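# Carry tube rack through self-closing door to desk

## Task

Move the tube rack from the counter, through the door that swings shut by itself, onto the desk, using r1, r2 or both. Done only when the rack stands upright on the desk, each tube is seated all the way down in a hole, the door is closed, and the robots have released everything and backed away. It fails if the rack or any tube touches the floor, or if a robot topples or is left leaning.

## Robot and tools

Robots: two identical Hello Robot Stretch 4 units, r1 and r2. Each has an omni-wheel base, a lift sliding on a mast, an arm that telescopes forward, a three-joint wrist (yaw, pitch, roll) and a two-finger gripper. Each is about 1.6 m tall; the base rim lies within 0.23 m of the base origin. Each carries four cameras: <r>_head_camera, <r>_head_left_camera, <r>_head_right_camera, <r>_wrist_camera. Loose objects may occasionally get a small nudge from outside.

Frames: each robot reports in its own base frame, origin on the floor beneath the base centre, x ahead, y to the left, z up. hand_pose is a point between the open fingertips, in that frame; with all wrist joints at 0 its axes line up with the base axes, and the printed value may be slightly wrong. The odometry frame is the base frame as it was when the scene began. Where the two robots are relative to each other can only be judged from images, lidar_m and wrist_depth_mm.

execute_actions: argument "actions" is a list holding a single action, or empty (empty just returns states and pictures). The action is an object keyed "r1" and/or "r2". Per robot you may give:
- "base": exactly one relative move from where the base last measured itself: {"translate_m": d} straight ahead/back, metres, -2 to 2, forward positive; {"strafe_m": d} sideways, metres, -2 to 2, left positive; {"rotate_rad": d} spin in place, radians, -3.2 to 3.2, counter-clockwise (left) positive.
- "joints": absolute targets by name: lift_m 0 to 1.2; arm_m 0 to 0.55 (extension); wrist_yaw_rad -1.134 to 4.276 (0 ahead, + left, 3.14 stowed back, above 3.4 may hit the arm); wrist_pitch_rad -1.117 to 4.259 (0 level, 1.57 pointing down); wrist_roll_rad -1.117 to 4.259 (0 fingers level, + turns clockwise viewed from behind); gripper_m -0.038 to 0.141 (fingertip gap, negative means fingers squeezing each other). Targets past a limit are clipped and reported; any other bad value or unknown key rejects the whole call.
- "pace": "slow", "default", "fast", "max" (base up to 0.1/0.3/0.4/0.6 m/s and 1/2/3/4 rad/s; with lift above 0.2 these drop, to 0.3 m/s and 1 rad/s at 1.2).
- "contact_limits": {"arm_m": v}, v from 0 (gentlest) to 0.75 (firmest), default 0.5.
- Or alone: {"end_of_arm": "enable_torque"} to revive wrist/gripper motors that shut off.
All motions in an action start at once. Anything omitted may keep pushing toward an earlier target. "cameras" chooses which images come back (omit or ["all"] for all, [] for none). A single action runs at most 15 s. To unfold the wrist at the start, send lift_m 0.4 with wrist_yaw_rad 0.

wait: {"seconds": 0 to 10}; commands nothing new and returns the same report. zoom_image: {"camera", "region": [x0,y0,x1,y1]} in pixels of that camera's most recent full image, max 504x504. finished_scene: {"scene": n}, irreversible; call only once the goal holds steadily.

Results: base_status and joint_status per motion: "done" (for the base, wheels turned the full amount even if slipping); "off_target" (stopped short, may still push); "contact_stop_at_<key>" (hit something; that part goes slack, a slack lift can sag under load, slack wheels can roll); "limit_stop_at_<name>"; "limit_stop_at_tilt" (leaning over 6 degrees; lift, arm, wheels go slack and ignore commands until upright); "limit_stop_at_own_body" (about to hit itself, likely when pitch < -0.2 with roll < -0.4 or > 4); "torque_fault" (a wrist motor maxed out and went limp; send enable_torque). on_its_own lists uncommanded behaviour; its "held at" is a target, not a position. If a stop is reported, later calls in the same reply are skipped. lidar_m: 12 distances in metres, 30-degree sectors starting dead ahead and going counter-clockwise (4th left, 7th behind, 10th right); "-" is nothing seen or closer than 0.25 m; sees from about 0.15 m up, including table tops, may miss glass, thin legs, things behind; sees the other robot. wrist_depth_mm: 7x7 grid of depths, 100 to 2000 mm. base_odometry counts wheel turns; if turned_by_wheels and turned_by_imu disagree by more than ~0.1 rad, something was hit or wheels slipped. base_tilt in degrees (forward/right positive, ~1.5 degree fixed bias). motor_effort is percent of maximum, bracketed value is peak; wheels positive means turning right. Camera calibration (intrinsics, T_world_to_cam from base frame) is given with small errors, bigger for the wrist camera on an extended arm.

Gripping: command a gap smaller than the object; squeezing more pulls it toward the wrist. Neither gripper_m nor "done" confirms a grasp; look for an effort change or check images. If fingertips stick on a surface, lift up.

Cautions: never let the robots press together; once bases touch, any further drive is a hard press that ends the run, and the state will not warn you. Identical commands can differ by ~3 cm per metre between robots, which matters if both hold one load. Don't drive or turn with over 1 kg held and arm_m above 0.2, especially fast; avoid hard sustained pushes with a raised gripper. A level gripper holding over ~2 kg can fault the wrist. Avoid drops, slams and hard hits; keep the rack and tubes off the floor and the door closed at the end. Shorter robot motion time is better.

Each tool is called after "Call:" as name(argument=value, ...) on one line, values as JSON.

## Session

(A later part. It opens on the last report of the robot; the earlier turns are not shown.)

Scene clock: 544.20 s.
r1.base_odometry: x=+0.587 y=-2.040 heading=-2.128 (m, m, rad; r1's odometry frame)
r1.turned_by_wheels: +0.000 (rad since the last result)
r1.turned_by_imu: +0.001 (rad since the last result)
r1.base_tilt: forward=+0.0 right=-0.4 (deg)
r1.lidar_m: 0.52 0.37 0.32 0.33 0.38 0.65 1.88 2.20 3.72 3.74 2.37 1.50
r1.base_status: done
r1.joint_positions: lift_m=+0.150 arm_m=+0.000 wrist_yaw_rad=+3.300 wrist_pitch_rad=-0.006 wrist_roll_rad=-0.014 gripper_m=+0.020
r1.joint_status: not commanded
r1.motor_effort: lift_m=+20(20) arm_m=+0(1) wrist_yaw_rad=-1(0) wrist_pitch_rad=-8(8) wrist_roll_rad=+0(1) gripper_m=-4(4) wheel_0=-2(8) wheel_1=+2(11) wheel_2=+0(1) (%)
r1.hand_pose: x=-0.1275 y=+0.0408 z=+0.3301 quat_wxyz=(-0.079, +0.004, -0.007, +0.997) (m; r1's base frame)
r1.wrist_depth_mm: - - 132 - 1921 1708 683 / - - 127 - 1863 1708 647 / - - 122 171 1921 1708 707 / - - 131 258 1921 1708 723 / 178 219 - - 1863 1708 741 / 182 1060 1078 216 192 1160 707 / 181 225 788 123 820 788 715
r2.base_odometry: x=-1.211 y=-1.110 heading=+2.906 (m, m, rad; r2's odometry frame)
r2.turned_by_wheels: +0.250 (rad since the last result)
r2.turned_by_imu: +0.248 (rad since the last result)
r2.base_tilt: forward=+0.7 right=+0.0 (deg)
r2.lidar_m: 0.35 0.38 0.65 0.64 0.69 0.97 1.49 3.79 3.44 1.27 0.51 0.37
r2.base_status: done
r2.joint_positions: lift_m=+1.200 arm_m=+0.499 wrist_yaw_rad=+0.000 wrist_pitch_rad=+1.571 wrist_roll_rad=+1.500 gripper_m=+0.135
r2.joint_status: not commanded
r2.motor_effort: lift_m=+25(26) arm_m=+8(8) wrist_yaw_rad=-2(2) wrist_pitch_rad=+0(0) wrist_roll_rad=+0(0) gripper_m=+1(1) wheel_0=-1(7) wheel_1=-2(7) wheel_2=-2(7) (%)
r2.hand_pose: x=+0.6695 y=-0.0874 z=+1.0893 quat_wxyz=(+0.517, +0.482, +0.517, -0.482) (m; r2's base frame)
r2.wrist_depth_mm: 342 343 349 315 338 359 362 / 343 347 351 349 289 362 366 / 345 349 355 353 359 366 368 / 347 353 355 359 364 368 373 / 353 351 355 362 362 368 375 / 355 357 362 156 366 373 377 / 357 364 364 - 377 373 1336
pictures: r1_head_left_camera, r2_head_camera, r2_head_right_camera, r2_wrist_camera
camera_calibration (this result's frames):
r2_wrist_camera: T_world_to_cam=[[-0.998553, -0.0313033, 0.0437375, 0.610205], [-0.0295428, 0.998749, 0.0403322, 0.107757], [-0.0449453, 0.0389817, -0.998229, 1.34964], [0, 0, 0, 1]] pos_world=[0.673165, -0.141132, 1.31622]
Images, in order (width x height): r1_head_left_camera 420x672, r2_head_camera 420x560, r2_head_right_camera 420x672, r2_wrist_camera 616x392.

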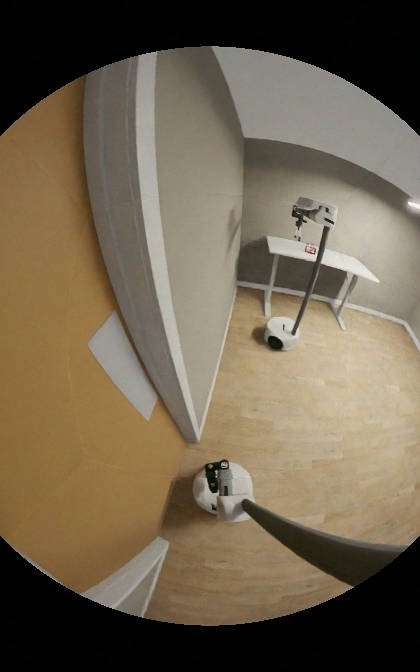

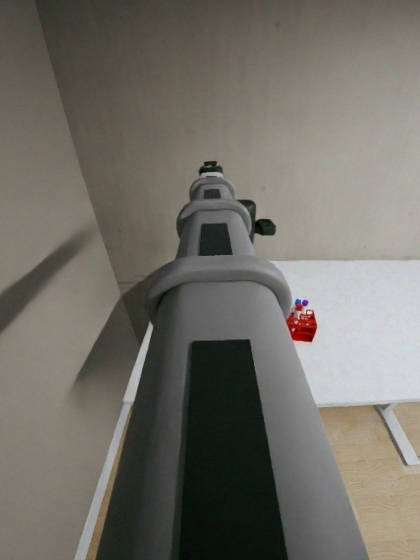

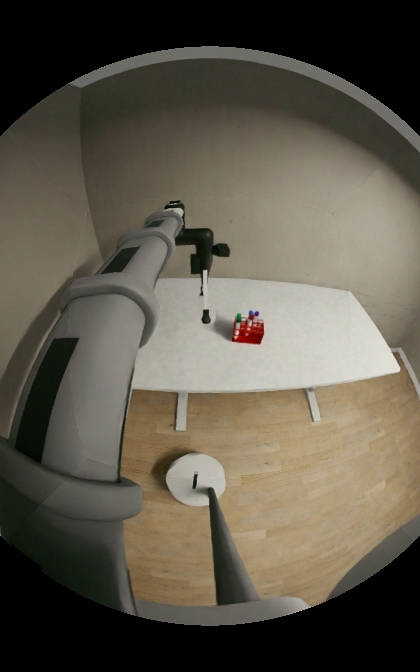

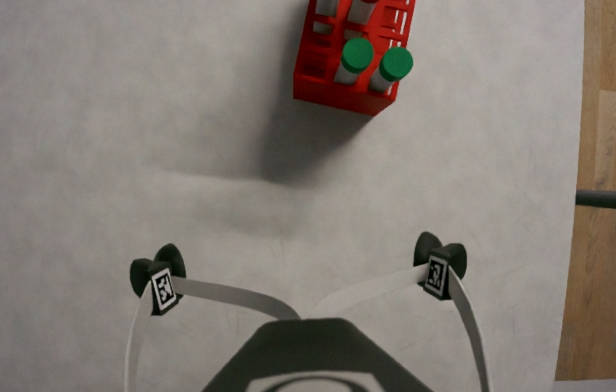

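Call:
execute_actions(actions=[{"r1": {"base": {"strafe_m": -0.25}, "pace": "fast"}, "r2": {"base": {"translate_m": -0.2}, "joints": {"arm_m": 0.15}, "pace": "fast"}}])

Scene clock: 548.63 s.
r1.base_odometry: x=+0.375 y=-1.907 heading=-2.128 (m, m, rad; r1's odometry frame)
r1.turned_by_wheels: +0.000 (rad since the last result)
r1.turned_by_imu: +0.000 (rad since the last result)
r1.base_tilt: forward=+0.1 right=-0.3 (deg)
r1.lidar_m: 1.02 0.56 0.56 0.58 0.66 1.00 1.95 2.28 3.49 3.49 2.30 1.18
r1.base_status: done
r1.joint_positions: lift_m=+0.150 arm_m=+0.000 wrist_yaw_rad=+3.300 wrist_pitch_rad=-0.006 wrist_roll_rad=-0.014 gripper_m=+0.020
r1.joint_status: not commanded
r1.motor_effort: lift_m=+20(20) arm_m=+0(0) wrist_yaw_rad=-1(0) wrist_pitch_rad=-8(8) wrist_roll_rad=-1(1) gripper_m=-5(5) wheel_0=+0(11) wheel_1=+0(13) wheel_2=+0(2) (%)
r1.hand_pose: x=-0.1275 y=+0.0408 z=+0.3301 quat_wxyz=(-0.079, +0.004, -0.007, +0.997) (m; r1's base frame)
r1.wrist_depth_mm: - - 132 - - 1756 1618 / - - 127 - - 1808 1576 / - - 122 172 - 1808 1499 / - - 131 258 - 1808 1576 / 179 219 - - - 1756 1576 / 182 1078 1078 217 192 1205 1138 / 180 225 788 123 820 778 798
r2.base_odometry: x=-1.017 y=-1.157 heading=+2.906 (m, m, rad; r2's odometry frame)
r2.turned_by_wheels: +0.000 (rad since the last result)
r2.turned_by_imu: +0.002 (rad since the last result)
r2.base_tilt: forward=+0.7 right=+0.0 (deg)
r2.lidar_m: 0.55 0.59 0.68 0.64 0.69 0.99 1.19 3.60 3.44 3.34 0.79 0.56
r2.base_status: done
r2.joint_positions: lift_m=+1.200 arm_m=+0.151 wrist_yaw_rad=+0.000 wrist_pitch_rad=+1.571 wrist_roll_rad=+1.500 gripper_m=+0.135
r2.joint_status: all done
r2.motor_effort: lift_m=+25(26) arm_m=-7(7) wrist_yaw_rad=+0(2) wrist_pitch_rad=-1(1) wrist_roll_rad=+0(0) gripper_m=+1(1) wheel_0=-2(6) wheel_1=-4(8) wheel_2=+1(13) (%)
r2.hand_pose: x=+0.3221 y=-0.0874 z=+1.0894 quat_wxyz=(+0.517, +0.482, +0.517, -0.482) (m; r2's base frame)
r2.wrist_depth_mm: 343 1229 1255 1229 1255 1255 1281 / 345 1229 1281 1255 1255 1281 1308 / 351 1255 1255 1255 1281 1308 1281 / 353 1255 1281 1255 1078 1308 574 / 359 1255 1308 1281 1098 1308 1366 / 362 1281 1281 156 1336 1336 1336 / 357 1308 1308 - 1336 1366 1336
pictures: r1_head_camera, r1_head_left_camera, r1_head_right_camera, r1_wrist_camera, r2_head_camera, r2_head_left_camera, r2_head_right_camera, r2_wrist_camera
camera_calibration (this result's frames):
r1_wrist_camera: T_world_to_cam=[[-0.15125, 0.988386, -0.0147211, -0.0530107], [-0.0255774, -0.0188007, -0.999496, 0.388332], [-0.988165, -0.150798, 0.0281239, 0.100691], [0, 0, 0, 1]] pos_world=[0.101414, 0.0748799, 0.384524]
r2_wrist_camera: T_world_to_cam=[[-0.998559, -0.0307502, 0.0439755, 0.263126], [-0.02898, 0.998766, 0.0403392, 0.0973061], [-0.0451617, 0.0390067, -0.998218, 1.33412], [0, 0, 0, 1]] pos_world=[0.325818, -0.141134, 1.31625]
Images, in order (width x height): r1_head_camera 420x560, r1_head_left_camera 420x672, r1_head_right_camera 420x672, r1_wrist_camera 616x392, r2_head_camera 420x560, r2_head_left_camera 420x672, r2_head_right_camera 420x672, r2_wrist_camera 616x392.

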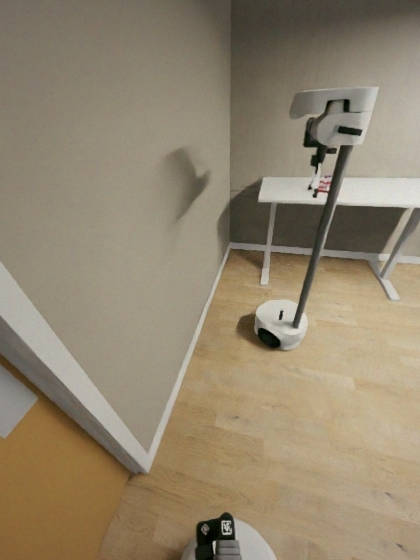

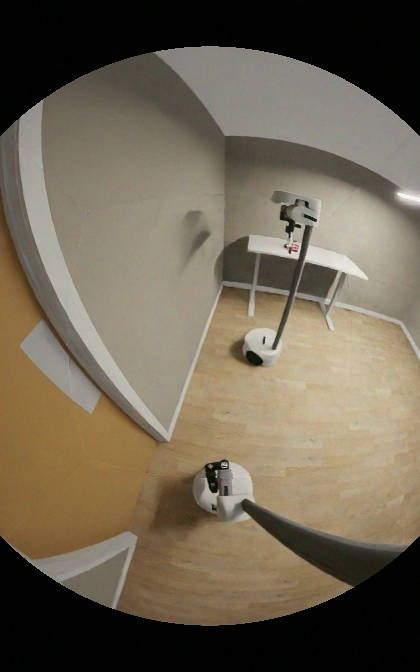

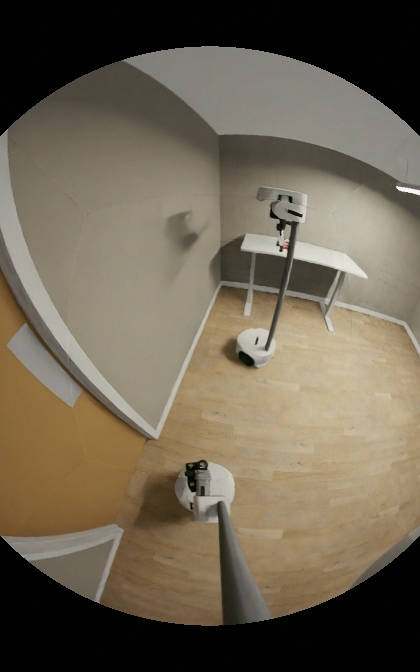

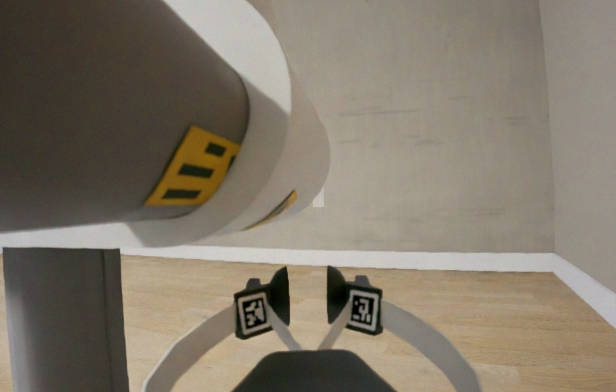

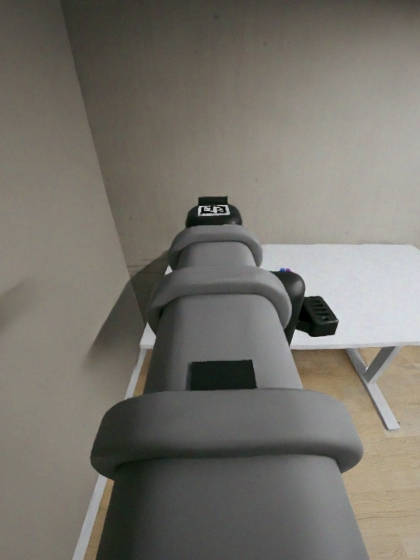

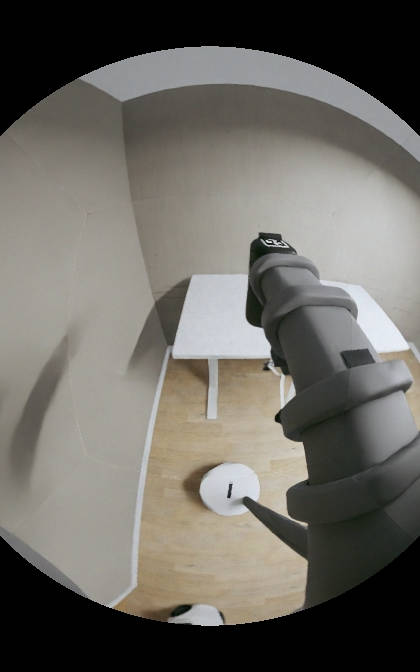

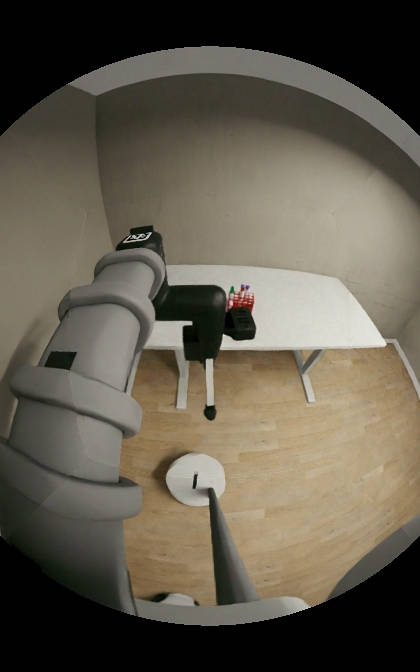

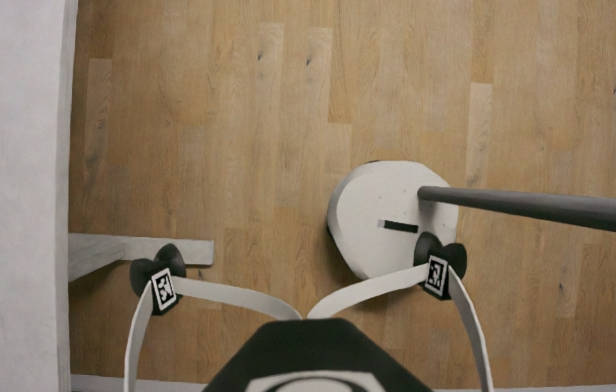

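Call:
zoom_image(camera="r2_head_right_camera", region=[210, 270, 280, 330])

Call:
zoom_image(camera="r1_head_left_camera", region=[60, 380, 220, 560])

Region (210, 270, 280, 330) of r2_head_right_camera's 420x672 image, scaled by 7.200, with more detail than that image has; it fills the top 432 rows of this view, and the rest is white.

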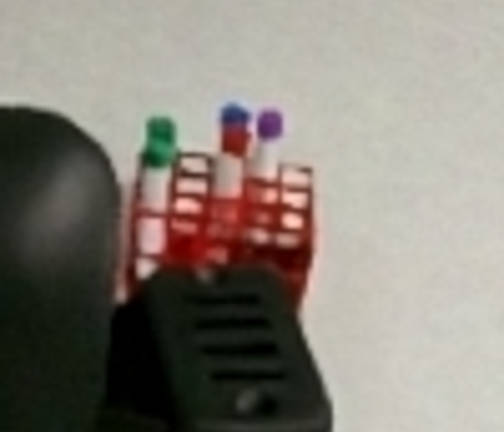

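Region (60, 380, 220, 560) of r1_head_left_camera's 420x672 image, scaled by 2.800, with more detail than that image has.

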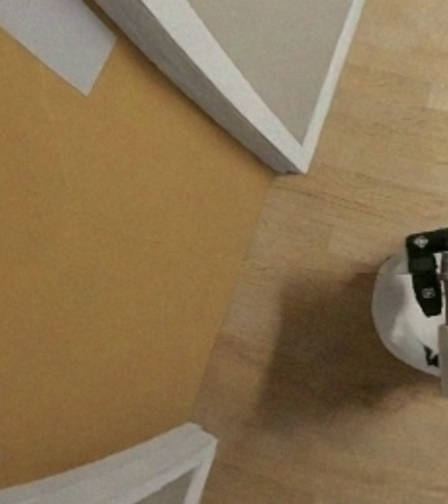

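Call:
finished_scene(scene=2)

The scene is finished: the task was done.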